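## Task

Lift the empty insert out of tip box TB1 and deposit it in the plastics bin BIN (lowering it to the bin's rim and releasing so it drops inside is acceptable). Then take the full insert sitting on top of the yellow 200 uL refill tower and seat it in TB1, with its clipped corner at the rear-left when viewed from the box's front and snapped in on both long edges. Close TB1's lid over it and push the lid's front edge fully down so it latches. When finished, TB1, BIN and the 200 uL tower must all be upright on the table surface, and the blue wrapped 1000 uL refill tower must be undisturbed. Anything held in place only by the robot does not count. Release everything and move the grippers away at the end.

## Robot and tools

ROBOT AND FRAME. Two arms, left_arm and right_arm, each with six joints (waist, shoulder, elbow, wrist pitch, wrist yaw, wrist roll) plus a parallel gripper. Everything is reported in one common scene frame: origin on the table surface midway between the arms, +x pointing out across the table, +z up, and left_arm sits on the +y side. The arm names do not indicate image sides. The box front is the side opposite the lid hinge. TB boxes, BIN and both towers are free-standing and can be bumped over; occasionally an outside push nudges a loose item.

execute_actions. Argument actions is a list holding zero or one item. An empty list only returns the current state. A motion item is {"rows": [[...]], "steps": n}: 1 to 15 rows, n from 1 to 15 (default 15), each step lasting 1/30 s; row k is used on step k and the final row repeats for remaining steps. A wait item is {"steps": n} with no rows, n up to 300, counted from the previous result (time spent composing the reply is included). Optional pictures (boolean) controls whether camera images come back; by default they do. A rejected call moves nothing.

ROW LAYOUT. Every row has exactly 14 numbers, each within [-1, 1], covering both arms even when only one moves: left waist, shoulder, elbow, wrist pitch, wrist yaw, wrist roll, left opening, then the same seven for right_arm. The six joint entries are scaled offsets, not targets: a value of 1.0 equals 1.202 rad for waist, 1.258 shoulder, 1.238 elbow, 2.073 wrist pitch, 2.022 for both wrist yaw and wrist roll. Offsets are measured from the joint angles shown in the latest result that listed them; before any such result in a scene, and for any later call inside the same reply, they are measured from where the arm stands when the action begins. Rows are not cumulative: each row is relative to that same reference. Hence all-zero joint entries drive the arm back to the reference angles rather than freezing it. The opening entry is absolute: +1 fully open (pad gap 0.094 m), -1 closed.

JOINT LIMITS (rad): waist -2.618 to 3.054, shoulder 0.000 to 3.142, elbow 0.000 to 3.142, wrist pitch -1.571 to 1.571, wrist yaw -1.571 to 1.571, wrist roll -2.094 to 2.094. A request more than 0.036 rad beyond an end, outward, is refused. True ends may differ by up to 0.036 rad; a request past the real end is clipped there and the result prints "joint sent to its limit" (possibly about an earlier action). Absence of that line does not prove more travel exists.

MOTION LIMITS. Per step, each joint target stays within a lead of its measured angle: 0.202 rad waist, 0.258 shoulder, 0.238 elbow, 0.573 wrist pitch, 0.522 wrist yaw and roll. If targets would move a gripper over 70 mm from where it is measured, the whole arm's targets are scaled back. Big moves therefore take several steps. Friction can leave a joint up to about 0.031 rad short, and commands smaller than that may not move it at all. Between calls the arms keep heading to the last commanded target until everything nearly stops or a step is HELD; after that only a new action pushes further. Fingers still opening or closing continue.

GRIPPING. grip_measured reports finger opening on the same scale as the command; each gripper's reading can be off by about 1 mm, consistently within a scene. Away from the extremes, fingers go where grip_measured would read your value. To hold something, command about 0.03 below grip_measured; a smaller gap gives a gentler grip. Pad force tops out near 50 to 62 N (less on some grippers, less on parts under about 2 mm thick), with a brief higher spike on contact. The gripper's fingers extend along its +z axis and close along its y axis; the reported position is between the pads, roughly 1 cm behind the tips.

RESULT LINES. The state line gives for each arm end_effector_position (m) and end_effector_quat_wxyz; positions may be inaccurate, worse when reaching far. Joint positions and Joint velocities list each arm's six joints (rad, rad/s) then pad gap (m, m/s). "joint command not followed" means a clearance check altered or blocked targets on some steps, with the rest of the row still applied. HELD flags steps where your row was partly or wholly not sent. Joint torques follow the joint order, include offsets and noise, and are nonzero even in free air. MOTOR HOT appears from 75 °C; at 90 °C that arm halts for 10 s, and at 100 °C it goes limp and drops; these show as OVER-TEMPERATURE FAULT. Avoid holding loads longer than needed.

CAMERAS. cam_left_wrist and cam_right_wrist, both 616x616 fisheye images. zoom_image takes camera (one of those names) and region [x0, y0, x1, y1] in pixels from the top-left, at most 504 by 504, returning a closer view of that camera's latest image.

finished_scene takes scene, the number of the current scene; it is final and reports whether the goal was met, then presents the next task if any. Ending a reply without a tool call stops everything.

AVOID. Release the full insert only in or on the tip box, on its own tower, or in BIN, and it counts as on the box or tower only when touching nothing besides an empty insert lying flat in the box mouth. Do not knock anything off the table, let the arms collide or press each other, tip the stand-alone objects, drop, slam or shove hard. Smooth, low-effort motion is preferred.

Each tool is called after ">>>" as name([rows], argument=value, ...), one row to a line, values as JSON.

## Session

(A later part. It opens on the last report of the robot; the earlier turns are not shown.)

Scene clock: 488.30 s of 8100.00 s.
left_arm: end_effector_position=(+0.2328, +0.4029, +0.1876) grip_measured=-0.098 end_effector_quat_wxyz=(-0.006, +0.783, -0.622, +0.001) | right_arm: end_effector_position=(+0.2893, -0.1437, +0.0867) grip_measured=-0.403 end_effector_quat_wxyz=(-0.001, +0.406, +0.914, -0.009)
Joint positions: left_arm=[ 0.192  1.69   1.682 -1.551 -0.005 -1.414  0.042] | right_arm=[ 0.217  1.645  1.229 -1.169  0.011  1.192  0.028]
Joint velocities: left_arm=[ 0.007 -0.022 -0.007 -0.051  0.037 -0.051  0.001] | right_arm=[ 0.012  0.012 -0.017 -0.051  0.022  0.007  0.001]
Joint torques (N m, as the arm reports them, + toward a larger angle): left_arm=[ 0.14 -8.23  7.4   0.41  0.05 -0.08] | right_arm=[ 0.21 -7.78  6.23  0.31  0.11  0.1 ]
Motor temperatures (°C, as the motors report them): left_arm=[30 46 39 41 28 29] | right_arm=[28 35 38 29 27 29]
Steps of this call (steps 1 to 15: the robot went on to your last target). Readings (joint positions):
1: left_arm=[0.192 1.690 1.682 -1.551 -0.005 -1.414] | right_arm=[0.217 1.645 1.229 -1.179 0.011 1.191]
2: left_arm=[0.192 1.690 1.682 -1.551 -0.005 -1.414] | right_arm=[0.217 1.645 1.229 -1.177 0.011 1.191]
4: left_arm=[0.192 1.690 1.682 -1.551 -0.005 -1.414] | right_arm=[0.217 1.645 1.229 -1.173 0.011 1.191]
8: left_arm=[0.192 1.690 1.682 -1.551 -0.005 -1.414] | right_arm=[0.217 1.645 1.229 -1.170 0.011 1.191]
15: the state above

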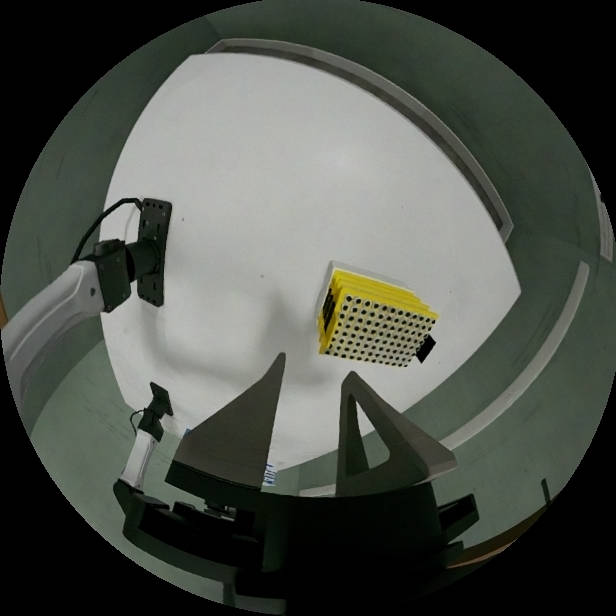

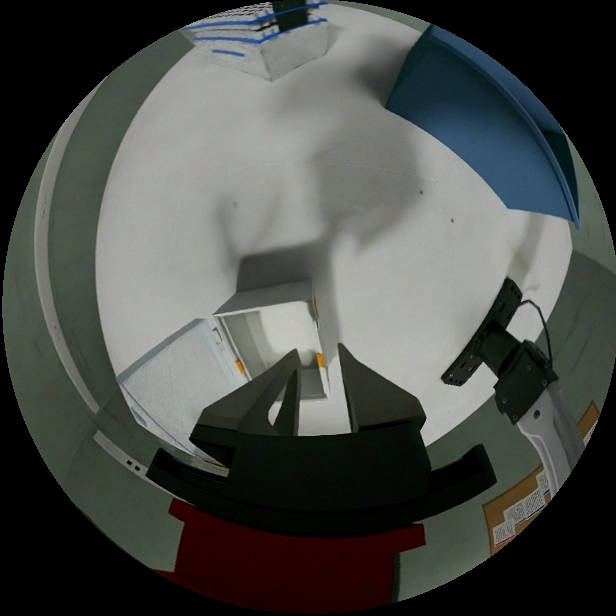

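>>> execute_actions([
  {"rows": [[-0.026,0.01,-0.12,0.072,0,-0.012,-0.4,0,0.022,-0.106,0.087,0,0,-0.4]], "steps": 15},
], pictures=false)

>>> execute_actions([
  {"steps": 10},
])

>>> zoom_image(camera="cam_left_wrist", region=[250, 240, 450, 400])

Scene clock: 507.37 s of 8100.00 s.
left_arm: end_effector_position=(+0.2399, +0.3992, +0.1510) grip_measured=-0.398 end_effector_quat_wxyz=(-0.002, +0.781, -0.624, -0.002) | right_arm: end_effector_position=(+0.2882, -0.1441, +0.0479) grip_measured=-0.403 end_effector_quat_wxyz=(-0.001, +0.406, +0.914, -0.009)
Joint positions: left_arm=[ 0.171  1.699  1.544 -1.416 -0.006 -1.428  0.028] | right_arm=[ 0.217  1.679  1.106 -1.013  0.011  1.192  0.028]
Joint velocities: left_arm=[-0.012 -0.007  0.002  0.022  0.022 -0.022 -0.001] | right_arm=[-0.002  0.012 -0.007  0.095  0.066 -0.081 -0.   ]
Joint torques (N m, as the arm reports them, + toward a larger angle): left_arm=[-0.83 -8.08  6.6   0.47  0.05 -0.19] | right_arm=[ 0.01 -6.82  5.09  0.31  0.12  0.04]
Motor temperatures (°C, as the motors report them): left_arm=[30 46 39 40 28 29] | right_arm=[28 36 39 29 27 29]
Steps of this call (steps 1 to 15: the robot went on to your last target; steps 16 to 90: nothing new was sent; then 15.57 s passed at rest; steps 91 to 105: all 15 steps of this action). Readings (joint positions):
91: left_arm=[0.190 1.687 1.662 -1.529 -0.006 -1.417] | right_arm=[0.217 1.645 1.213 -1.145 0.011 1.192]
92: left_arm=[0.186 1.681 1.627 -1.501 -0.006 -1.419] | right_arm=[0.217 1.643 1.186 -1.109 0.011 1.192]
94: left_arm=[0.176 1.687 1.571 -1.471 -0.006 -1.422] | right_arm=[0.217 1.658 1.136 -1.071 0.011 1.192]
98: left_arm=[0.171 1.699 1.544 -1.438 -0.006 -1.426] | right_arm=[0.217 1.679 1.106 -1.041 0.011 1.192]
105: the state above

Scene clock: 507.70 s of 8100.00 s.
left_arm: end_effector_position=(+0.2408, +0.3995, +0.1510) grip_measured=-0.398 end_effector_quat_wxyz=(-0.003, +0.781, -0.624, -0.001) | right_arm: end_effector_position=(+0.2895, -0.1437, +0.0479) grip_measured=-0.403 end_effector_quat_wxyz=(+0.001, +0.406, +0.914, -0.007)
Joint positions: left_arm=[ 0.171  1.699  1.544 -1.412 -0.006 -1.429  0.028] | right_arm=[ 0.217  1.679  1.106 -1.008  0.011  1.192  0.028]
Joint velocities: left_arm=[-0.017 -0.007  0.007 -0.022 -0.037 -0.051 -0.001] | right_arm=[ 0.002 -0.007 -0.007 -0.051 -0.022  0.051 -0.   ]
Joint torques (N m, as the arm reports them, + toward a larger angle): left_arm=[-0.81 -8.07  6.66  0.49  0.06 -0.2 ] | right_arm=[-0.01 -6.91  4.96  0.33  0.13  0.03]
Motor temperatures (°C, as the motors report them): left_arm=[30 46 39 40 28 29] | right_arm=[28 36 39 29 27 29]
Steps of this call (steps 1 to 10: the robot went on to your last target). Readings (joint positions):
1: left_arm=[0.171 1.699 1.544 -1.415 -0.006 -1.429] | right_arm=[0.217 1.679 1.106 -1.012 0.011 1.192]
2: left_arm=[0.171 1.699 1.544 -1.414 -0.006 -1.429] | right_arm=[0.217 1.679 1.106 -1.011 0.011 1.192]
4: left_arm=[0.171 1.699 1.544 -1.413 -0.006 -1.429] | right_arm=[0.217 1.679 1.106 -1.009 0.011 1.192]
8: left_arm=[0.171 1.699 1.544 -1.412 -0.006 -1.429] | right_arm=[0.217 1.679 1.106 -1.008 0.011 1.192]
10: the state above

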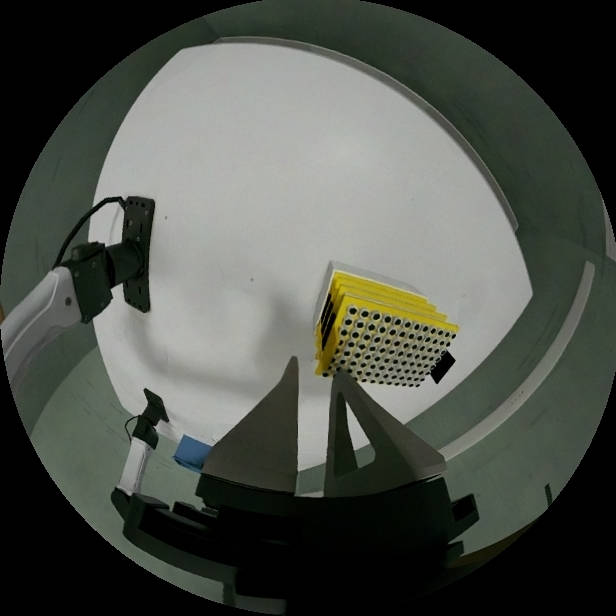

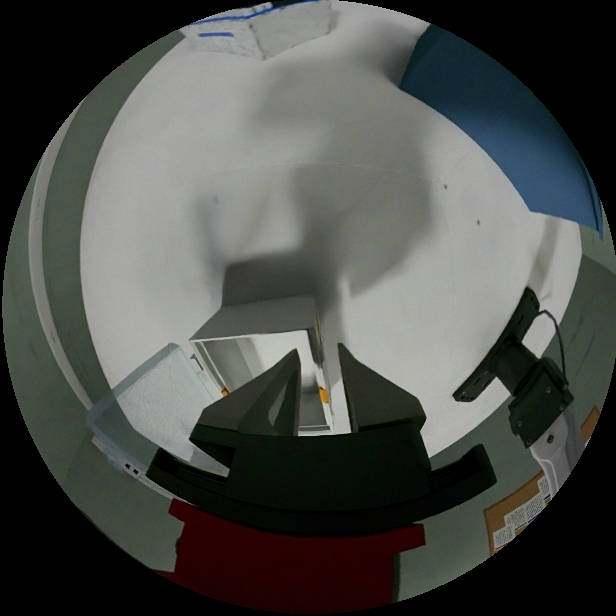

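Region (250, 240, 450, 400) of cam_left_wrist's 616x616 image, scaled by 2.520, with more detail than that image has; it fills the top 403 rows of this view, and the rest is white.

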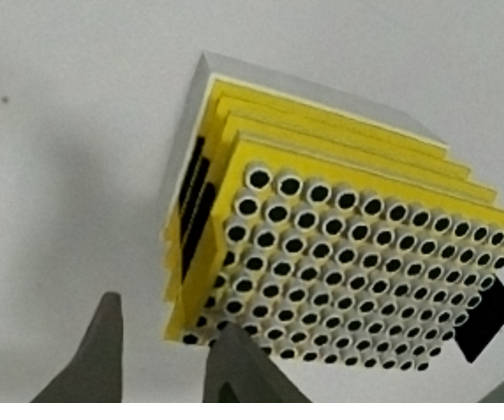

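>>> execute_actions([
  {"rows": [[0,0,0,0,0,0,-0.4,0,0,0,0,0,0,-1]], "steps": 12},
], pictures=false)

Scene clock: 509.97 s of 8100.00 s.
left_arm: end_effector_position=(+0.2409, +0.3996, +0.1510) grip_measured=-0.398 end_effector_quat_wxyz=(-0.004, +0.781, -0.624, -0.001) | right_arm: end_effector_position=(+0.2897, -0.1434, +0.0479) grip_measured=-0.890 end_effector_quat_wxyz=(+0.001, +0.406, +0.914, -0.006)
Joint positions: left_arm=[ 0.171  1.699  1.544 -1.411 -0.006 -1.429  0.028] | right_arm=[ 0.217  1.679  1.106 -1.006  0.01   1.192  0.005]
Joint velocities: left_arm=[ 0.002 -0.007 -0.002 -0.081 -0.037 -0.022 -0.   ] | right_arm=[ 0.022 -0.007  0.007 -0.007  0.037 -0.051 -0.   ]
Joint torques (N m, as the arm reports them, + toward a larger angle): left_arm=[ 0.11 -8.46  7.57  0.39  0.05 -0.08] | right_arm=[ 0.   -6.59  5.62  0.19  0.12  0.03]
Motor temperatures (°C, as the motors report them): left_arm=[30 46 39 40 28 29] | right_arm=[28 36 39 29 27 29]
Steps of this call (steps 1 to 15: the robot went on to your last target; steps 16 to 56: nothing new was sent; steps 57 to 68: all 12 steps of this action). Readings (joint positions):
57: left_arm=[0.171 1.699 1.544 -1.411 -0.006 -1.429] | right_arm=[0.217 1.679 1.106 -1.007 0.011 1.192]
58: left_arm=[0.171 1.699 1.544 -1.411 -0.006 -1.429] | right_arm=[0.217 1.679 1.106 -1.007 0.011 1.192]
60: left_arm=[0.171 1.699 1.544 -1.411 -0.006 -1.429] | right_arm=[0.217 1.679 1.106 -1.006 0.010 1.192]
64: left_arm=[0.171 1.699 1.544 -1.411 -0.006 -1.429] | right_arm=[0.217 1.679 1.106 -1.006 0.010 1.192]
68: the state above

>>> execute_actions([
  {"rows": [[0,0,0,0,0,0,-0.4,0,0,0.04,-0.012,0,0,-0.93],[0,0,0,0,0,0,-0.4,0,0,0.04,-0.012,0,0,-0.93],[0,0,0,0,0,0,-0.4,0.01,0,0.04,-0.012,0,0.008,-0.93],[0,0,0,0,0,0,-0.4,0.025,0,0.04,-0.012,0,0.018,-0.93],[0,0,0,0,0,0,-0.4,0.045,0,0.04,-0.012,0,0.03,-0.93],[0,0,0,0,0,0,-0.4,0.065,0,0.04,-0.012,0,0.043,-0.93],[0,0,0,0,0,0,-0.4,0.085,0,0.04,-0.012,0,0.056,-0.93],[0,0,0,0,0,0,-0.4,0.105,0,0.04,-0.012,0,0.069,-0.93],[0,0,0,0,0,0,-0.4,0.125,0,0.04,-0.012,0,0.081,-0.93],[0,0,0,0,0,0,-0.4,0.145,0,0.04,-0.012,0,0.093,-0.93],[0,0,0,0,0,0,-0.4,0.165,0,0.04,-0.012,0,0.105,-0.93],[0,0,0,0,0,0,-0.4,0.185,0,0.04,-0.012,0,0.117,-0.93],[0,0,0,0,0,0,-0.4,0.205,0,0.04,-0.012,0,0.129,-0.93],[0,0,0,0,0,0,-0.4,0.225,0,0.04,-0.012,0,0.141,-0.93],[0,0,0,0,0,0,-0.4,0.245,0,0.04,-0.012,0,0.153,-0.93]], "steps": 15},
], pictures=false)

>>> execute_actions([
  {"steps": 12},
], pictures=false)

Scene clock: 521.50 s of 8100.00 s.
left_arm: end_effector_position=(+0.2409, +0.3996, +0.1510) grip_measured=-0.398 end_effector_quat_wxyz=(-0.004, +0.781, -0.624, -0.001) | right_arm: end_effector_position=(+0.2626, -0.0786, +0.0533) grip_measured=-0.890 end_effector_quat_wxyz=(+0.007, +0.388, +0.922, -0.000)
Joint positions: left_arm=[ 0.171  1.699  1.544 -1.411 -0.006 -1.429  0.028] | right_arm=[ 0.462  1.679  1.129 -1.014  0.012  1.398  0.005]
Joint velocities: left_arm=[-0.002 -0.012 -0.012 -0.022 -0.022  0.022  0.001] | right_arm=[ 0.657 -0.007  0.012 -0.051 -0.022  0.652  0.   ]
Joint torques (N m, as the arm reports them, + toward a larger angle): left_arm=[ 0.13 -8.51  7.57  0.39  0.05 -0.08] | right_arm=[ 0.78 -6.63  7.67  0.08  0.15  0.06]
Motor temperatures (°C, as the motors report them): left_arm=[30 46 39 39 28 29] | right_arm=[28 35 39 29 27 29]
Steps of this call (steps 1 to 15: the robot went on to your last target; steps 16 to 90: nothing new was sent; then 8.03 s passed at rest; steps 91 to 105: all 15 steps of this action). Readings (joint positions):
91: left_arm=[0.171 1.699 1.544 -1.411 -0.006 -1.429] | right_arm=[0.217 1.679 1.110 -1.008 0.010 1.192]
92: left_arm=[0.171 1.699 1.544 -1.411 -0.006 -1.429] | right_arm=[0.217 1.679 1.115 -1.011 0.010 1.192]
94: left_arm=[0.171 1.699 1.544 -1.411 -0.006 -1.429] | right_arm=[0.219 1.679 1.127 -1.013 0.010 1.197]
98: left_arm=[0.171 1.699 1.544 -1.411 -0.006 -1.429] | right_arm=[0.284 1.679 1.129 -1.014 0.013 1.251]
105: the state above

Scene clock: 521.90 s of 8100.00 s.
left_arm: end_effector_position=(+0.2409, +0.3996, +0.1510) grip_measured=-0.398 end_effector_quat_wxyz=(-0.004, +0.781, -0.624, -0.001) | right_arm: end_effector_position=(+0.2535, -0.0673, +0.0533) grip_measured=-0.890 end_effector_quat_wxyz=(+0.005, +0.406, +0.914, -0.001)
Joint positions: left_arm=[ 0.171  1.699  1.544 -1.411 -0.006 -1.429  0.028] | right_arm=[ 0.51   1.679  1.129 -1.018  0.01   1.487  0.005]
Joint velocities: left_arm=[-0.007 -0.007 -0.012 -0.007 -0.007  0.007 -0.001] | right_arm=[-0.002  0.002 -0.002 -0.007  0.051  0.022  0.   ]
Joint torques (N m, as the arm reports them, + toward a larger angle): left_arm=[ 0.11 -8.51  7.56  0.39  0.05 -0.07] | right_arm=[ 0.13 -6.61  7.67  0.08  0.1   0.14]
Motor temperatures (°C, as the motors report them): left_arm=[30 46 39 39 28 29] | right_arm=[28 35 39 29 27 29]
Steps of this call (steps 1 to 12: the robot went on to your last target). Readings (joint positions):
1: left_arm=[0.171 1.699 1.544 -1.411 -0.006 -1.429] | right_arm=[0.483 1.679 1.129 -1.014 0.012 1.418]
2: left_arm=[0.171 1.699 1.544 -1.411 -0.006 -1.429] | right_arm=[0.498 1.679 1.129 -1.014 0.011 1.433]
4: left_arm=[0.171 1.699 1.544 -1.411 -0.006 -1.429] | right_arm=[0.510 1.679 1.129 -1.016 0.010 1.455]
8: left_arm=[0.171 1.699 1.544 -1.411 -0.006 -1.429] | right_arm=[0.510 1.679 1.129 -1.017 0.010 1.478]
12: the state above

>>> execute_actions([
  {"rows": [[0,0,0,0,0,0,-0.4,0.015,0,0.02,0,0,0.01,-0.93],[0,0,0,0,0,0,-0.4,0.035,0,0.02,0,0,0.022,-0.93],[0,0,0,0,0,0,-0.4,0.055,0,0.02,0,0,0.035,-0.93],[0,0,0,0,0,0,-0.4,0.075,0,0.02,0,0,0.048,-0.93],[0,0,0,0,0,0,-0.4,0.095,0,0.02,0,0,0.06,-0.93],[0,0,0,0,0,0,-0.4,0.115,0,0.02,0,0,0.072,-0.93],[0,0,0,0,0,0,-0.4,0.135,0,0.02,0,0,0.084,-0.93],[0,0,0,0,0,0,-0.4,0.155,0,0.02,0,0,0.096,-0.93],[0,0,0,0,0,0,-0.4,0.175,0,0.02,0,0,0.108,-0.93],[0,0,0,0,0,0,-0.4,0.195,0,0.02,0,0,0.12,-0.93],[0,0,0,0,0,0,-0.4,0.215,0,0.02,0,0,0.132,-0.93],[0,0,0,0,0,0,-0.4,0.235,0,0.02,0,0,0.144,-0.93],[0,0,0,0,0,0,-0.4,0.255,0,0.02,0,0,0.156,-0.93],[0,0,0,0,0,0,-0.4,0.275,0,0.02,0,0,0.168,-0.93],[0,0,0,0,0,0,-0.4,0.295,0,0.02,0,0,0.179,-0.93]], "steps": 15},
], pictures=false)

>>> execute_actions([
  {"steps": 15},
], pictures=false)

>>> execute_actions([
  {"rows": [[0,0,0,0,0,0,-0.4,0,0,-0.03,0.012,0,0,-0.93]], "steps": 12},
])

Scene clock: 535.50 s of 8100.00 s.
left_arm: end_effector_position=(+0.2409, +0.3996, +0.1510) grip_measured=-0.398 end_effector_quat_wxyz=(-0.004, +0.781, -0.624, -0.001) | right_arm: end_effector_position=(+0.1909, -0.0062, +0.0533) grip_measured=-0.890 end_effector_quat_wxyz=(+0.006, +0.386, +0.923, +0.000)
Joint positions: left_arm=[ 0.171  1.699  1.544 -1.411 -0.006 -1.429  0.028] | right_arm=[ 0.815  1.679  1.129 -1.018  0.011  1.746  0.005]
Joint velocities: left_arm=[ 0.007 -0.012  0.002  0.022  0.037 -0.022 -0.   ] | right_arm=[ 0.657 -0.017  0.002 -0.037 -0.051  0.652 -0.001]
Joint torques (N m, as the arm reports them, + toward a larger angle): left_arm=[ 0.13 -8.51  7.6   0.38  0.04 -0.09] | right_arm=[ 0.86 -6.56  7.5   0.16  0.12  0.03]
Motor temperatures (°C, as the motors report them): left_arm=[30 47 40 38 28 29] | right_arm=[28 35 40 29 27 29]
Steps of this call (steps 1 to 30: the robot went on to your last target; steps 31 to 100: nothing new was sent; then 9.77 s passed at rest; steps 101 to 115: all 15 steps of this action). Readings (joint positions):
101: left_arm=[0.171 1.699 1.544 -1.411 -0.006 -1.429] | right_arm=[0.511 1.679 1.129 -1.018 0.010 1.495]
102: left_arm=[0.171 1.699 1.544 -1.411 -0.006 -1.429] | right_arm=[0.515 1.679 1.129 -1.018 0.011 1.500]
104: left_arm=[0.171 1.699 1.544 -1.411 -0.006 -1.429] | right_arm=[0.542 1.679 1.129 -1.018 0.012 1.522]
108: left_arm=[0.171 1.699 1.544 -1.411 -0.006 -1.429] | right_arm=[0.644 1.679 1.129 -1.018 0.012 1.592]
115: the state above

Scene clock: 536.00 s of 8100.00 s.
left_arm: end_effector_position=(+0.2409, +0.3996, +0.1510) grip_measured=-0.398 end_effector_quat_wxyz=(-0.004, +0.781, -0.624, -0.001) | right_arm: end_effector_position=(+0.1788, +0.0020, +0.0533) grip_measured=-0.890 end_effector_quat_wxyz=(+0.005, +0.406, +0.914, +0.001)
Joint positions: left_arm=[ 0.171  1.699  1.544 -1.411 -0.006 -1.429  0.028] | right_arm=[ 0.864  1.679  1.129 -1.018  0.009  1.839  0.005]
Joint velocities: left_arm=[ 0.002  0.007 -0.007 -0.007 -0.066 -0.007 -0.   ] | right_arm=[ 0.007  0.007 -0.007  0.022  0.022  0.051 -0.001]
Joint torques (N m, as the arm reports them, + toward a larger angle): left_arm=[ 0.12 -8.49  7.57  0.39  0.05 -0.07] | right_arm=[ 0.14 -6.62  7.5   0.17  0.12  0.14]
Motor temperatures (°C, as the motors report them): left_arm=[30 47 40 38 28 29] | right_arm=[28 35 40 29 27 29]
Steps of this call (steps 1 to 15: the robot went on to your last target). Readings (joint positions):
1: left_arm=[0.171 1.699 1.544 -1.411 -0.006 -1.429] | right_arm=[0.836 1.679 1.129 -1.018 0.011 1.766]
2: left_arm=[0.171 1.699 1.544 -1.411 -0.006 -1.429] | right_arm=[0.852 1.679 1.129 -1.018 0.010 1.781]
4: left_arm=[0.171 1.699 1.544 -1.411 -0.006 -1.429] | right_arm=[0.864 1.679 1.129 -1.018 0.009 1.804]
8: left_arm=[0.171 1.699 1.544 -1.411 -0.006 -1.429] | right_arm=[0.864 1.679 1.129 -1.018 0.009 1.827]
15: the state above

Scene clock: 536.40 s of 8100.00 s.
left_arm: end_effector_position=(+0.2409, +0.3996, +0.1510) grip_measured=-0.398 end_effector_quat_wxyz=(-0.004, +0.781, -0.624, -0.001) | right_arm: end_effector_position=(+0.1777, +0.0004, +0.0501) grip_measured=-0.890 end_effector_quat_wxyz=(+0.004, +0.406, +0.914, -0.001)
Joint positions: left_arm=[ 0.171  1.699  1.544 -1.411 -0.006 -1.429  0.028] | right_arm=[ 0.864  1.679  1.115 -1.008  0.009  1.839  0.005]
Joint velocities: left_arm=[-0.007  0.007  0.012 -0.037 -0.007 -0.066  0.   ] | right_arm=[ 0.012 -0.012  0.002 -0.051  0.007  0.007 -0.   ]
Joint torques (N m, as the arm reports them, + toward a larger angle): left_arm=[ 0.12 -8.49  7.58  0.39  0.06 -0.08] | right_arm=[-0.01 -6.53  3.95  0.29  0.12  0.04]
Motor temperatures (°C, as the motors report them): left_arm=[30 47 40 38 28 29] | right_arm=[28 35 40 29 27 29]
Steps of this call (steps 1 to 12: all 12 steps of this action). Readings (joint positions):
1: left_arm=[0.171 1.699 1.544 -1.411 -0.006 -1.429] | right_arm=[0.864 1.679 1.127 -1.017 0.009 1.839]
2: left_arm=[0.171 1.699 1.544 -1.411 -0.006 -1.429] | right_arm=[0.864 1.679 1.123 -1.014 0.009 1.839]
4: left_arm=[0.171 1.699 1.544 -1.411 -0.006 -1.429] | right_arm=[0.864 1.679 1.116 -1.009 0.009 1.839]
8: left_arm=[0.171 1.699 1.544 -1.411 -0.006 -1.429] | right_arm=[0.864 1.679 1.115 -1.008 0.009 1.839]
12: the state above

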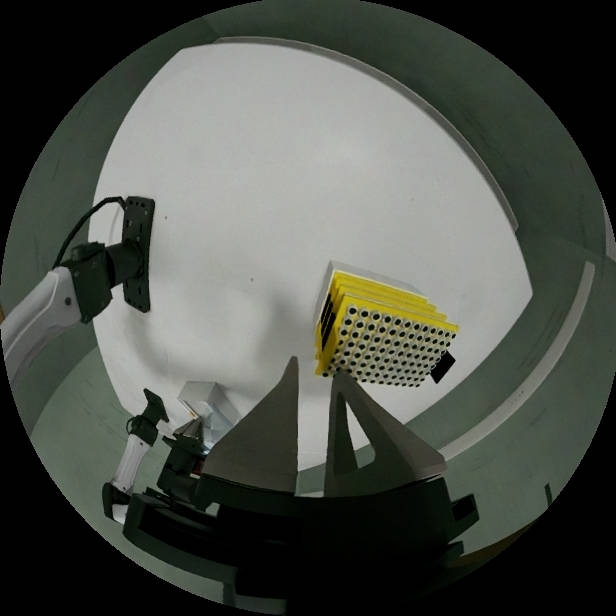

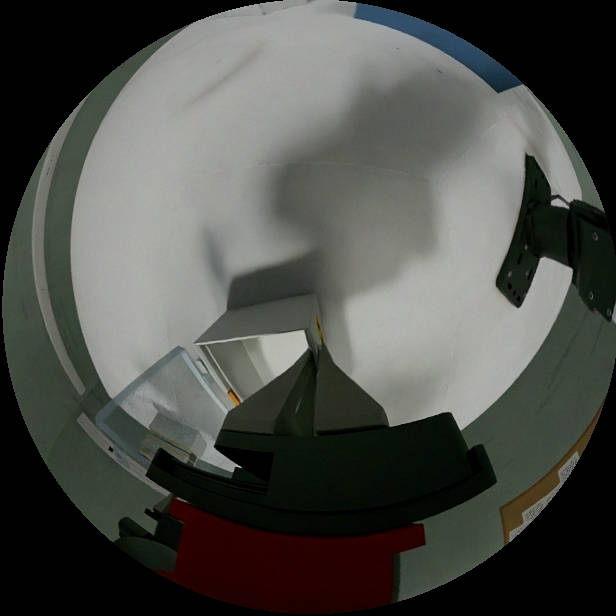

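>>> execute_actions([
  {"rows": [[0,0.02,-0.073,0.052,0,0,-0.4,0,0,0,0,0,0,-0.5],[0,0.02,-0.073,0.052,0,0,-0.4,0,0,0,0,0,0,-0.5],[0,0.02,-0.073,0.052,0,0,-0.4,0,0,0,0,0,0,-0.5],[0,0.02,-0.073,0.052,0,0,-0.4,0,0,0,0,0,0,-0.5],[0,0.02,-0.073,0.052,0,0,-0.4,0,0,0,0,0,0,-0.5],[0,0.02,-0.073,0.052,0,0,-0.4,0,-0.03,0.1,-0.07,0,0,-0.5],[0,0.02,-0.073,0.052,0,0,-0.4,0,-0.04,0.2,-0.14,0,0,-0.5]], "steps": 15},
], pictures=false)

>>> execute_actions([
  {"rows": [[0,0,0,0,0,0,-0.4,-0.55,-0.82,-0.68,0.42,0,-0.91,-0.5]], "steps": 15},
], pictures=false)

>>> execute_actions([
  {"steps": 30},
])

>>> zoom_image(camera="cam_left_wrist", region=[250, 260, 450, 420])

Scene clock: 558.57 s of 8100.00 s.
left_arm: end_effector_position=(+0.2464, +0.4017, +0.1277) grip_measured=-0.398 end_effector_quat_wxyz=(-0.005, +0.781, -0.624, -0.000) | right_arm: end_effector_position=(+0.1853, +0.0123, +0.1248) grip_measured=-0.503 end_effector_quat_wxyz=(+0.009, +0.406, +0.913, +0.031)
Joint positions: left_arm=[ 0.171  1.714  1.468 -1.317 -0.006 -1.429  0.028] | right_arm=[ 0.864  1.622  1.354 -1.238  0.009  1.839  0.023]
Joint velocities: left_arm=[ 0.012 -0.017  0.002  0.022 -0.007 -0.037  0.001] | right_arm=[-0.002  0.051 -0.007 -0.418 -0.007 -0.081  0.   ]
Joint torques (N m, as the arm reports them, + toward a larger angle): left_arm=[ 0.1  -7.69  6.45  0.47  0.05 -0.08] | right_arm=[ 0.02 -6.27  6.68  0.21  0.1   0.02]
Motor temperatures (°C, as the motors report them): left_arm=[30 47 40 37 28 29] | right_arm=[28 35 38 29 27 29]
Steps of this call (steps 1 to 15: the robot went on to your last target; steps 16 to 90: nothing new was sent; then 18.67 s passed at rest; steps 91 to 105: all 15 steps of this action). Readings (joint positions):
91: left_arm=[0.171 1.698 1.534 -1.398 -0.006 -1.429] | right_arm=[0.864 1.679 1.115 -1.008 0.009 1.839]
92: left_arm=[0.171 1.698 1.517 -1.379 -0.006 -1.429] | right_arm=[0.864 1.679 1.115 -1.008 0.009 1.839]
94: left_arm=[0.171 1.705 1.484 -1.355 -0.006 -1.429] | right_arm=[0.864 1.679 1.115 -1.008 0.009 1.839]
98: left_arm=[0.171 1.714 1.468 -1.333 -0.006 -1.429] | right_arm=[0.864 1.679 1.222 -1.133 0.009 1.839]
105: the state above

Scene clock: 559.07 s of 8100.00 s.
left_arm: end_effector_position=(+0.2465, +0.4017, +0.1277) grip_measured=-0.398 end_effector_quat_wxyz=(-0.005, +0.781, -0.624, -0.000) | right_arm: end_effector_position=(+0.2708, -0.1543, +0.1843) grip_measured=-0.502 end_effector_quat_wxyz=(+0.472, +0.038, +0.861, +0.183)
Joint positions: left_arm=[ 0.171  1.714  1.468 -1.316 -0.006 -1.429  0.028] | right_arm=[ 0.208  0.589  0.524 -0.444  0.018  0.425  0.023]
Joint velocities: left_arm=[-0.007 -0.012 -0.007 -0.022  0.051  0.051  0.   ] | right_arm=[ 0.002 -0.12  -0.002  0.535 -0.022 -2.777  0.001]
Joint torques (N m, as the arm reports them, + toward a larger angle): left_arm=[ 0.12 -8.7   7.63  0.39  0.05 -0.08] | right_arm=[-0.41  1.18  6.5   1.7   0.01  0.  ]
Motor temperatures (°C, as the motors report them): left_arm=[30 47 40 37 28 29] | right_arm=[28 35 38 29 27 29]
Steps of this call (steps 1 to 15: all 15 steps of this action). Readings (joint positions):
1: left_arm=[0.171 1.714 1.468 -1.316 -0.006 -1.429] | right_arm=[0.845 1.592 1.312 -1.172 0.001 1.772]
2: left_arm=[0.171 1.714 1.468 -1.316 -0.006 -1.429] | right_arm=[0.798 1.530 1.229 -1.049 -0.007 1.677]
4: left_arm=[0.171 1.714 1.468 -1.316 -0.006 -1.429] | right_arm=[0.662 1.384 1.076 -0.853 -0.005 1.498]
8: left_arm=[0.171 1.714 1.468 -1.316 -0.006 -1.429] | right_arm=[0.361 1.036 0.773 -0.548 0.003 1.107]
15: the state above

Scene clock: 560.07 s of 8100.00 s.
left_arm: end_effector_position=(+0.2465, +0.4017, +0.1277) grip_measured=-0.398 end_effector_quat_wxyz=(-0.005, +0.781, -0.624, -0.000) | right_arm: end_effector_position=(+0.2759, -0.1524, +0.1949) grip_measured=-0.502 end_effector_quat_wxyz=(+0.520, -0.140, +0.838, +0.085)
Joint positions: left_arm=[ 0.171  1.714  1.468 -1.316 -0.006 -1.429  0.028] | right_arm=[ 0.208  0.588  0.524 -0.396  0.018  0.006  0.023]
Joint velocities: left_arm=[ 0.022  0.002 -0.002  0.051  0.051 -0.007 -0.   ] | right_arm=[-0.027 -0.022 -0.007  0.007  0.037  0.007 -0.   ]
Joint torques (N m, as the arm reports them, + toward a larger angle): left_arm=[ 0.13 -8.71  7.61  0.39  0.05 -0.09] | right_arm=[-0.42  0.42  6.53  2.02 -0.04 -0.06]
Motor temperatures (°C, as the motors report them): left_arm=[30 47 40 37 28 29] | right_arm=[28 35 38 30 27 29]
Steps of this call (steps 1 to 30: the robot went on to your last target). Readings (joint positions):
1: left_arm=[0.171 1.714 1.468 -1.316 -0.006 -1.429] | right_arm=[0.208 0.588 0.524 -0.428 0.018 0.340]
2: left_arm=[0.171 1.714 1.468 -1.316 -0.006 -1.429] | right_arm=[0.208 0.588 0.524 -0.420 0.018 0.272]
4: left_arm=[0.171 1.714 1.468 -1.316 -0.006 -1.429] | right_arm=[0.208 0.588 0.524 -0.411 0.018 0.175]
8: left_arm=[0.171 1.714 1.468 -1.316 -0.006 -1.429] | right_arm=[0.208 0.588 0.524 -0.401 0.018 0.074]
30: the state above

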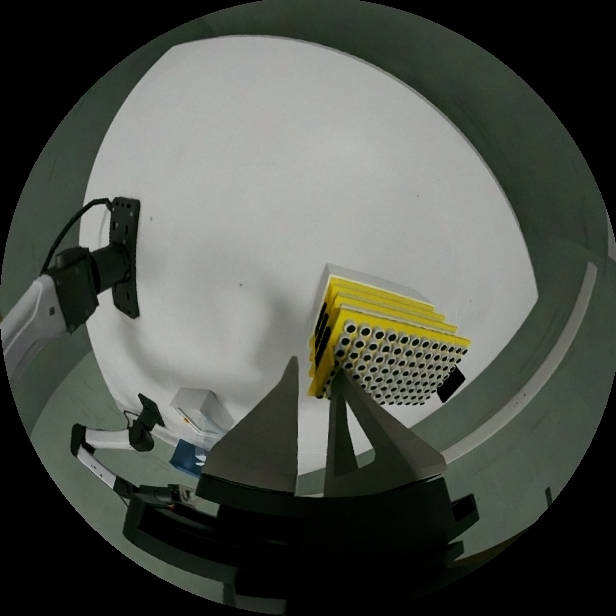

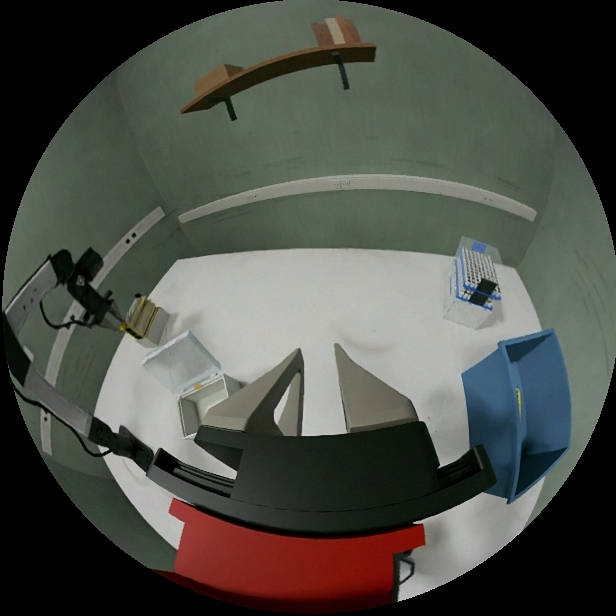

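Region (250, 260, 450, 420) of cam_left_wrist's 616x616 image, scaled by 2.520, with more detail than that image has; it fills the top 403 rows of this view, and the rest is white.

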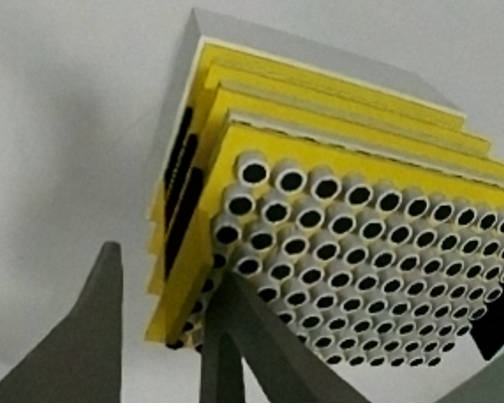

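>>> execute_actions([
  {"rows": [[-0.036,0.03,0.038,-0.012,0,-0.019,-0.4,0,0,0,0,0,0,-0.5]], "steps": 15},
])

>>> zoom_image(camera="cam_left_wrist", region=[250, 260, 450, 420])

Scene clock: 572.10 s of 8100.00 s.
left_arm: end_effector_position=(+0.2554, +0.3933, +0.1311) grip_measured=-0.398 end_effector_quat_wxyz=(-0.007, +0.779, -0.627, +0.001) | right_arm: end_effector_position=(+0.2759, -0.1524, +0.1949) grip_measured=-0.502 end_effector_quat_wxyz=(+0.520, -0.140, +0.838, +0.085)
Joint positions: left_arm=[ 0.136  1.731  1.502 -1.328 -0.007 -1.456  0.028] | right_arm=[ 0.208  0.588  0.524 -0.396  0.018  0.005  0.023]
Joint velocities: left_arm=[ 0.002 -0.002 -0.007 -0.066 -0.022 -0.037 -0.001] | right_arm=[ 0.002 -0.007 -0.007 -0.037 -0.037  0.066 -0.   ]
Joint torques (N m, as the arm reports them, + toward a larger angle): left_arm=[-0.55 -7.01  8.81  0.26  0.05 -0.21] | right_arm=[0.01 0.25 7.35 1.77 0.07 0.02]
Motor temperatures (°C, as the motors report them): left_arm=[30 48 40 37 28 29] | right_arm=[28 33 39 33 27 29]
Steps of this call (steps 1 to 15: the robot went on to your last target; steps 16 to 90: nothing new was sent; then 8.53 s passed at rest; steps 91 to 105: all 15 steps of this action). Readings (joint positions):
91: left_arm=[0.168 1.717 1.473 -1.321 -0.006 -1.433] | right_arm=[0.208 0.588 0.524 -0.396 0.018 0.005]
92: left_arm=[0.162 1.722 1.484 -1.327 -0.007 -1.438] | right_arm=[0.208 0.588 0.524 -0.396 0.018 0.005]
94: left_arm=[0.145 1.730 1.498 -1.327 -0.007 -1.445] | right_arm=[0.208 0.588 0.524 -0.396 0.018 0.005]
98: left_arm=[0.136 1.731 1.502 -1.327 -0.007 -1.453] | right_arm=[0.208 0.588 0.524 -0.396 0.018 0.005]
105: the state above

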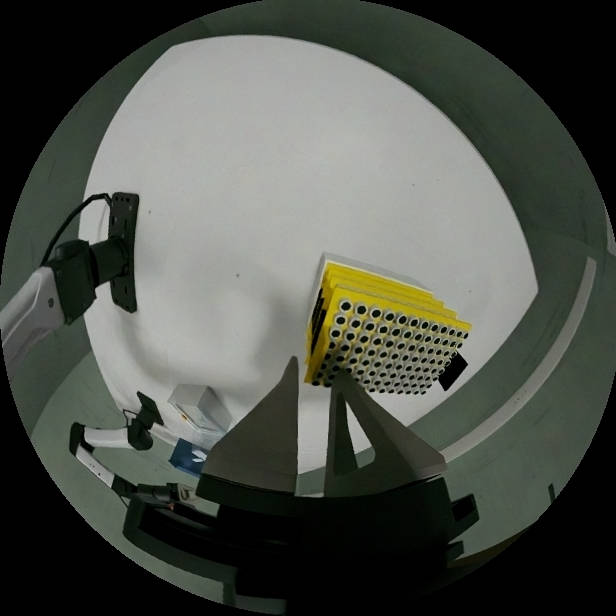

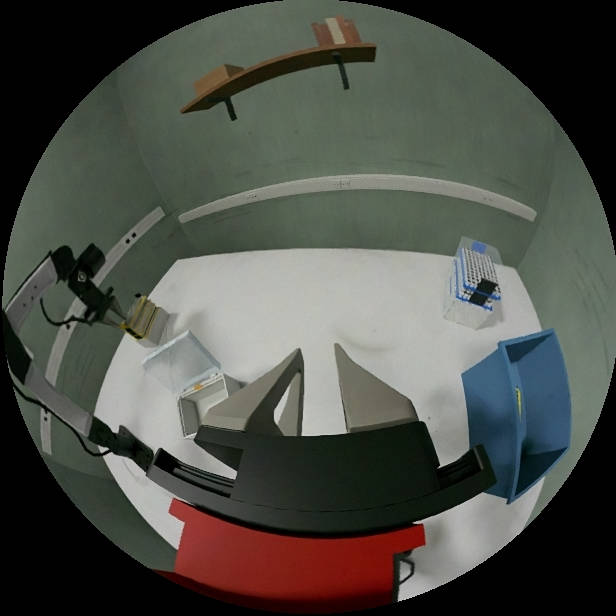

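Region (250, 260, 450, 420) of cam_left_wrist's 616x616 image, scaled by 2.520, with more detail than that image has; it fills the top 403 rows of this view, and the rest is white.

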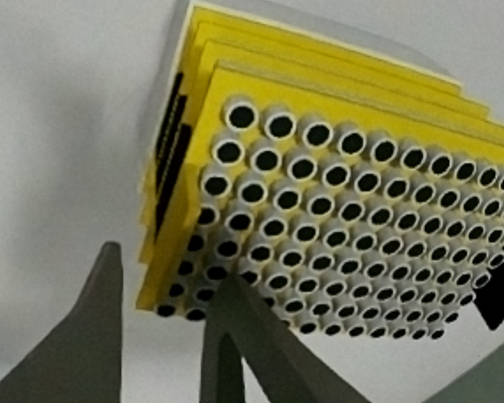

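>>> execute_actions([
  {"rows": [[0,0.022,-0.04,0.024,0,0,-0.65,0,0,0,0,0,0,-0.5]], "steps": 15},
])

>>> zoom_image(camera="cam_left_wrist", region=[250, 260, 450, 420])

Scene clock: 577.37 s of 8100.00 s.
left_arm: end_effector_position=(+0.2553, +0.3932, +0.1235) grip_measured=-0.648 end_effector_quat_wxyz=(-0.005, +0.779, -0.627, -0.001) | right_arm: end_effector_position=(+0.2759, -0.1524, +0.1949) grip_measured=-0.502 end_effector_quat_wxyz=(+0.520, -0.140, +0.838, +0.085)
Joint positions: left_arm=[ 0.136  1.736  1.478 -1.305 -0.006 -1.458  0.017] | right_arm=[ 0.208  0.588  0.524 -0.396  0.018  0.005  0.023]
Joint velocities: left_arm=[-0.007  0.002  0.012 -0.081  0.007  0.081 -0.   ] | right_arm=[ 0.007  0.012 -0.012 -0.022  0.051 -0.095  0.001]
Joint torques (N m, as the arm reports them, + toward a larger angle): left_arm=[ 0.18 -6.83  5.39  0.67  0.05 -0.07] | right_arm=[-0.04  0.24  7.33  1.78  0.06  0.02]
Motor temperatures (°C, as the motors report them): left_arm=[30 47 41 37 28 29] | right_arm=[28 33 39 33 27 29]
Steps of this call (steps 1 to 15: the robot went on to your last target; steps 16 to 90: nothing new was sent; then 1.77 s passed at rest; steps 91 to 105: all 15 steps of this action). Readings (joint positions):
91: left_arm=[0.136 1.731 1.497 -1.323 -0.007 -1.458] | right_arm=[0.208 0.588 0.524 -0.396 0.018 0.005]
92: left_arm=[0.136 1.731 1.491 -1.315 -0.007 -1.458] | right_arm=[0.208 0.588 0.524 -0.396 0.018 0.005]
94: left_arm=[0.136 1.736 1.479 -1.305 -0.006 -1.458] | right_arm=[0.208 0.588 0.524 -0.396 0.018 0.005]
98: left_arm=[0.136 1.736 1.478 -1.305 -0.006 -1.458] | right_arm=[0.208 0.588 0.524 -0.396 0.018 0.005]
105: the state above

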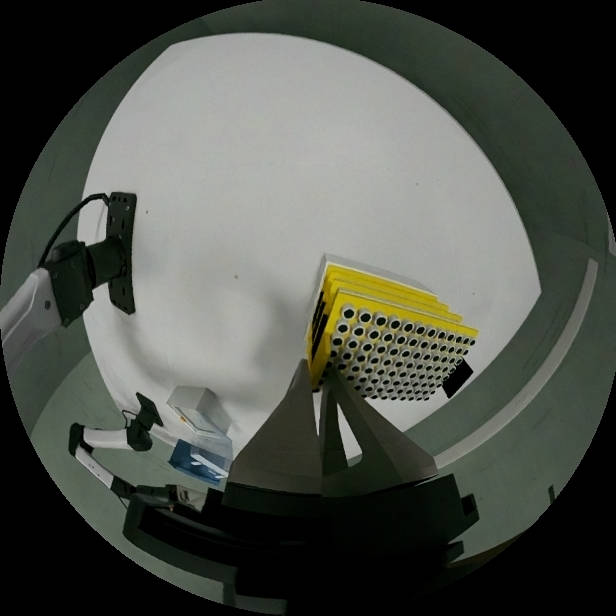

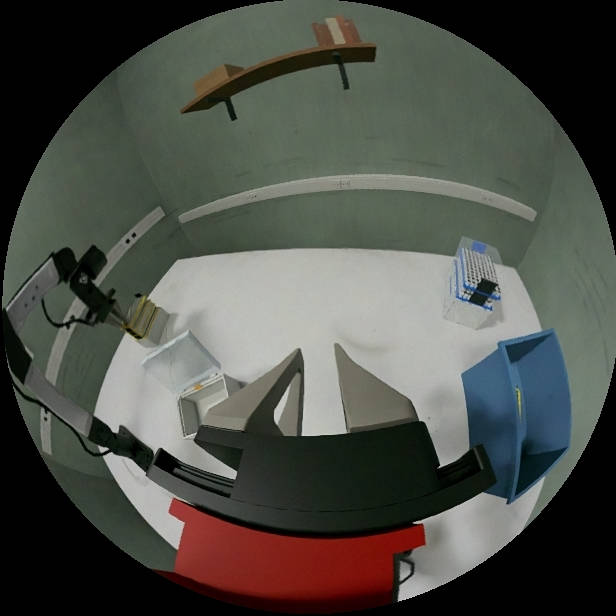

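Region (250, 260, 450, 420) of cam_left_wrist's 616x616 image, scaled by 2.520, with more detail than that image has; it fills the top 403 rows of this view, and the rest is white.

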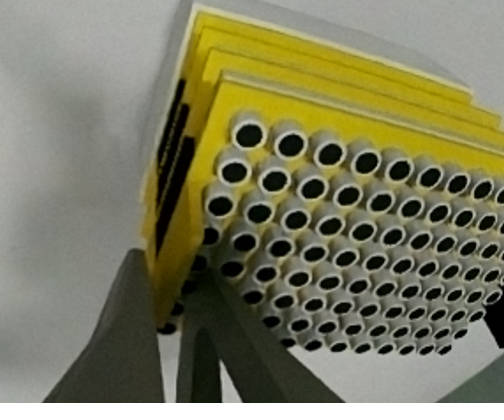

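>>> execute_actions([
  {"rows": [[0,0,0.012,0,0,0,-0.75,0,0,0,0,0,0,-0.5],[0,0,0.012,0,0,0,-0.8,0,0,0,0,0,0,-0.5],[0,0,0.012,0,0,0,-0.85,0,0,0,0,0,0,-0.5],[0,0,0.012,0,0,0,-0.9,0,0,0,0,0,0,-0.5],[0,0,0.012,0,0,0,-0.95,0,0,0,0,0,0,-0.5],[0,0,0.012,0,0,0,-1,0,0,0,0,0,0,-0.5]], "steps": 15},
])

Scene clock: 582.60 s of 8100.00 s.
left_arm: end_effector_position=(+0.2571, +0.3938, +0.1253) grip_measured=-0.969 end_effector_quat_wxyz=(-0.008, +0.779, -0.626, +0.001) | right_arm: end_effector_position=(+0.2759, -0.1524, +0.1949) grip_measured=-0.502 end_effector_quat_wxyz=(+0.520, -0.140, +0.838, +0.085)
Joint positions: left_arm=[ 0.136  1.736  1.485 -1.305 -0.006 -1.458  0.001] | right_arm=[ 0.208  0.588  0.524 -0.396  0.018  0.005  0.023]
Joint velocities: left_arm=[ 0.007  0.007  0.017  0.007 -0.051 -0.007 -0.   ] | right_arm=[-0.007  0.002 -0.017  0.007  0.007  0.022 -0.   ]
Joint torques (N m, as the arm reports them, + toward a larger angle): left_arm=[ 0.07 -8.95  8.34  0.4   0.06 -0.08] | right_arm=[0.   0.24 7.34 1.77 0.06 0.03]
Motor temperatures (°C, as the motors report them): left_arm=[30 47 40 36 28 29] | right_arm=[28 32 39 33 27 29]
Steps of this call (steps 1 to 15: the robot went on to your last target; steps 16 to 90: nothing new was sent; then 1.73 s passed at rest; steps 91 to 105: all 15 steps of this action). Readings (joint positions):
91: left_arm=[0.136 1.736 1.480 -1.305 -0.006 -1.458] | right_arm=[0.208 0.588 0.524 -0.396 0.018 0.005]
92: left_arm=[0.136 1.736 1.483 -1.302 -0.006 -1.458] | right_arm=[0.208 0.588 0.524 -0.396 0.018 0.005]
94: left_arm=[0.136 1.736 1.485 -1.303 -0.006 -1.458] | right_arm=[0.208 0.588 0.524 -0.396 0.018 0.005]
98: left_arm=[0.136 1.736 1.485 -1.305 -0.007 -1.458] | right_arm=[0.208 0.588 0.524 -0.396 0.018 0.005]
105: the state above

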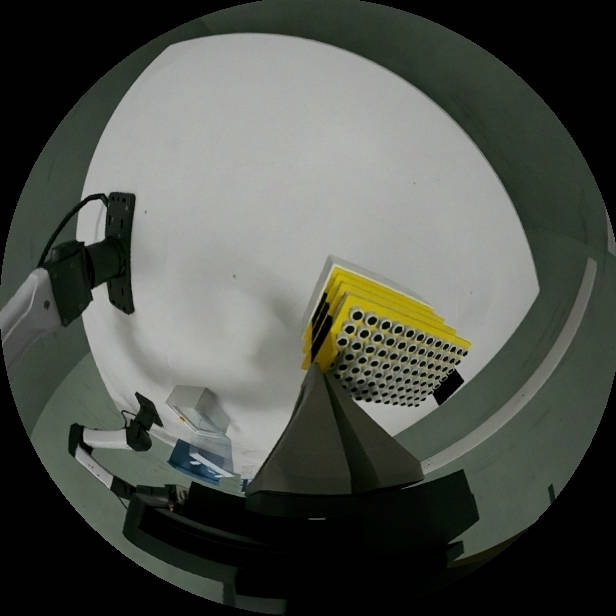

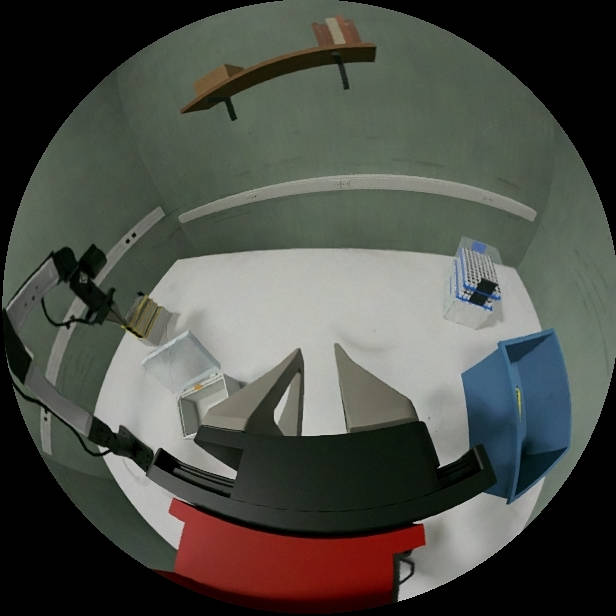

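>>> execute_actions([
  {"rows": [[0,0,0.015,-0.01,0,0,-1,0,0,0,0,0,0,-0.5],[0,0,0.022,-0.015,0,0,-1,0,0,0,0,0,0,-0.5],[0,0,0.029,-0.02,0,0,-1,0,0,0,0,0,0,-0.5],[0,0,0.036,-0.025,0,0,-1,0,0,0,0,0,0,-0.5],[0,0,0.043,-0.03,0,0,-1,0,0,0,0,0,0,-0.5],[0,0,0.05,-0.034,0,0,-1,0,0,0,0,0,0,-0.5],[0,0,0.057,-0.038,0,0,-1,0,0,0,0,0,0,-0.5],[0,0,0.064,-0.042,0,0,-1,0,0,0,0,0,0,-0.5],[0,0,0.071,-0.046,0,0,-1,0,0,0,0,0,0,-0.5],[0,0,0.078,-0.05,0,0,-1,0,0,0,0,0,0,-0.5],[0,0,0.086,-0.053,0,0,-1,0,0,0,0,0,0,-0.5],[0,0,0.094,-0.053,0,0,-1,0,0,0,0,0,0,-0.5]], "steps": 15},
], pictures=false)

>>> execute_actions([
  {"steps": 8},
])

>>> zoom_image(camera="cam_right_wrist", region=[40, 230, 240, 390])

Scene clock: 592.67 s of 8100.00 s.
left_arm: end_effector_position=(+0.2584, +0.3943, +0.1507) grip_measured=-0.969 end_effector_quat_wxyz=(-0.012, +0.779, -0.626, +0.004) | right_arm: end_effector_position=(+0.2759, -0.1524, +0.1949) grip_measured=-0.502 end_effector_quat_wxyz=(+0.520, -0.140, +0.838, +0.085)
Joint positions: left_arm=[ 0.136  1.736  1.586 -1.395 -0.006 -1.458  0.001] | right_arm=[ 0.208  0.588  0.524 -0.396  0.018  0.005  0.023]
Joint velocities: left_arm=[-0.017  0.007  0.051 -0.139 -0.037 -0.037 -0.   ] | right_arm=[-0.002  0.027 -0.002  0.022 -0.007  0.022 -0.001]
Joint torques (N m, as the arm reports them, + toward a larger angle): left_arm=[ 0.13 -9.05  8.6   0.34  0.06 -0.08] | right_arm=[0.02 0.23 7.35 1.77 0.07 0.02]
Motor temperatures (°C, as the motors report them): left_arm=[30 48 41 36 28 29] | right_arm=[28 32 40 34 27 29]
Steps of this call (steps 1 to 15: the robot went on to your last target; steps 16 to 90: nothing new was sent; then 6.57 s passed at rest; steps 91 to 105: all 15 steps of this action). Readings (joint positions):
91: left_arm=[0.136 1.736 1.485 -1.305 -0.006 -1.458] | right_arm=[0.208 0.588 0.524 -0.396 0.018 0.005]
92: left_arm=[0.136 1.736 1.487 -1.308 -0.006 -1.458] | right_arm=[0.208 0.588 0.524 -0.396 0.018 0.005]
94: left_arm=[0.136 1.736 1.497 -1.320 -0.006 -1.458] | right_arm=[0.208 0.588 0.524 -0.396 0.018 0.005]
98: left_arm=[0.136 1.736 1.533 -1.350 -0.006 -1.458] | right_arm=[0.208 0.588 0.524 -0.396 0.018 0.005]
105: the state above

Scene clock: 592.93 s of 8100.00 s.
left_arm: end_effector_position=(+0.2570, +0.3938, +0.1509) grip_measured=-0.969 end_effector_quat_wxyz=(-0.010, +0.779, -0.626, +0.002) | right_arm: end_effector_position=(+0.2759, -0.1524, +0.1949) grip_measured=-0.502 end_effector_quat_wxyz=(+0.520, -0.140, +0.838, +0.085)
Joint positions: left_arm=[ 0.136  1.736  1.587 -1.403 -0.006 -1.458  0.001] | right_arm=[ 0.208  0.588  0.524 -0.396  0.018  0.005  0.023]
Joint velocities: left_arm=[-0.012 -0.017 -0.017 -0.037  0.037 -0.066  0.   ] | right_arm=[-0.017  0.017 -0.002 -0.11   0.037  0.066 -0.001]
Joint torques (N m, as the arm reports them, + toward a larger angle): left_arm=[ 0.12 -8.97  8.86  0.31  0.05 -0.08] | right_arm=[0.02 0.25 7.36 1.76 0.06 0.02]
Motor temperatures (°C, as the motors report them): left_arm=[30 48 41 36 28 29] | right_arm=[28 32 40 34 27 29]
Steps of this call (steps 1 to 8: the robot went on to your last target). Readings (joint positions):
1: left_arm=[0.136 1.736 1.587 -1.397 -0.006 -1.458] | right_arm=[0.208 0.588 0.524 -0.396 0.018 0.005]
2: left_arm=[0.136 1.736 1.587 -1.398 -0.006 -1.458] | right_arm=[0.208 0.588 0.524 -0.396 0.018 0.005]
4: left_arm=[0.136 1.736 1.587 -1.400 -0.006 -1.458] | right_arm=[0.208 0.588 0.524 -0.396 0.018 0.005]
8: the state above

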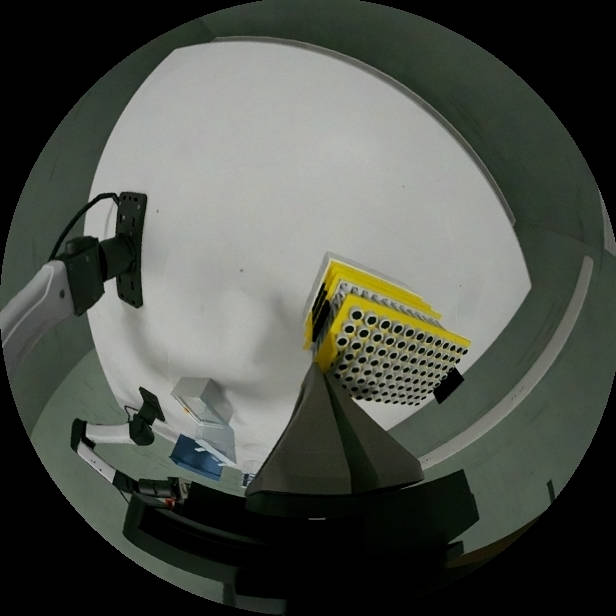

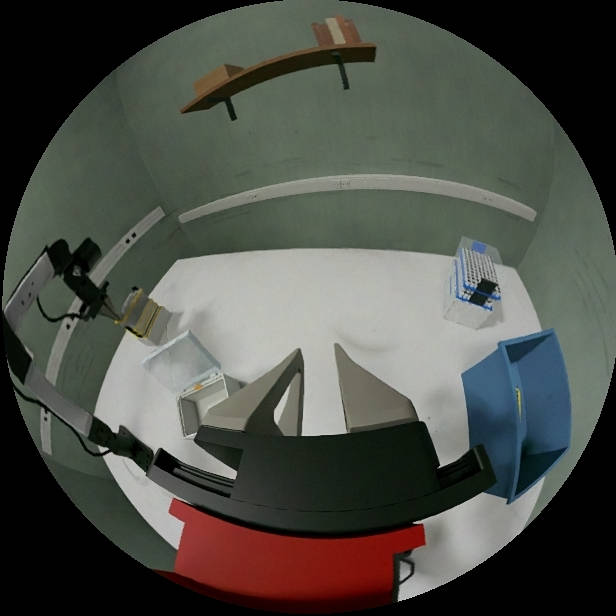

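Region (40, 230, 240, 390) of cam_right_wrist's 616x616 image, scaled by 2.520, with more detail than that image has; it fills the top 403 rows of this view, and the rest is white.

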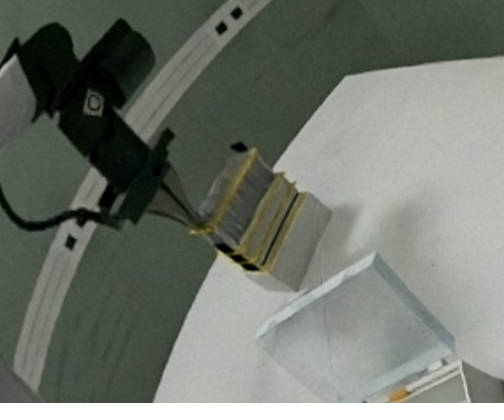

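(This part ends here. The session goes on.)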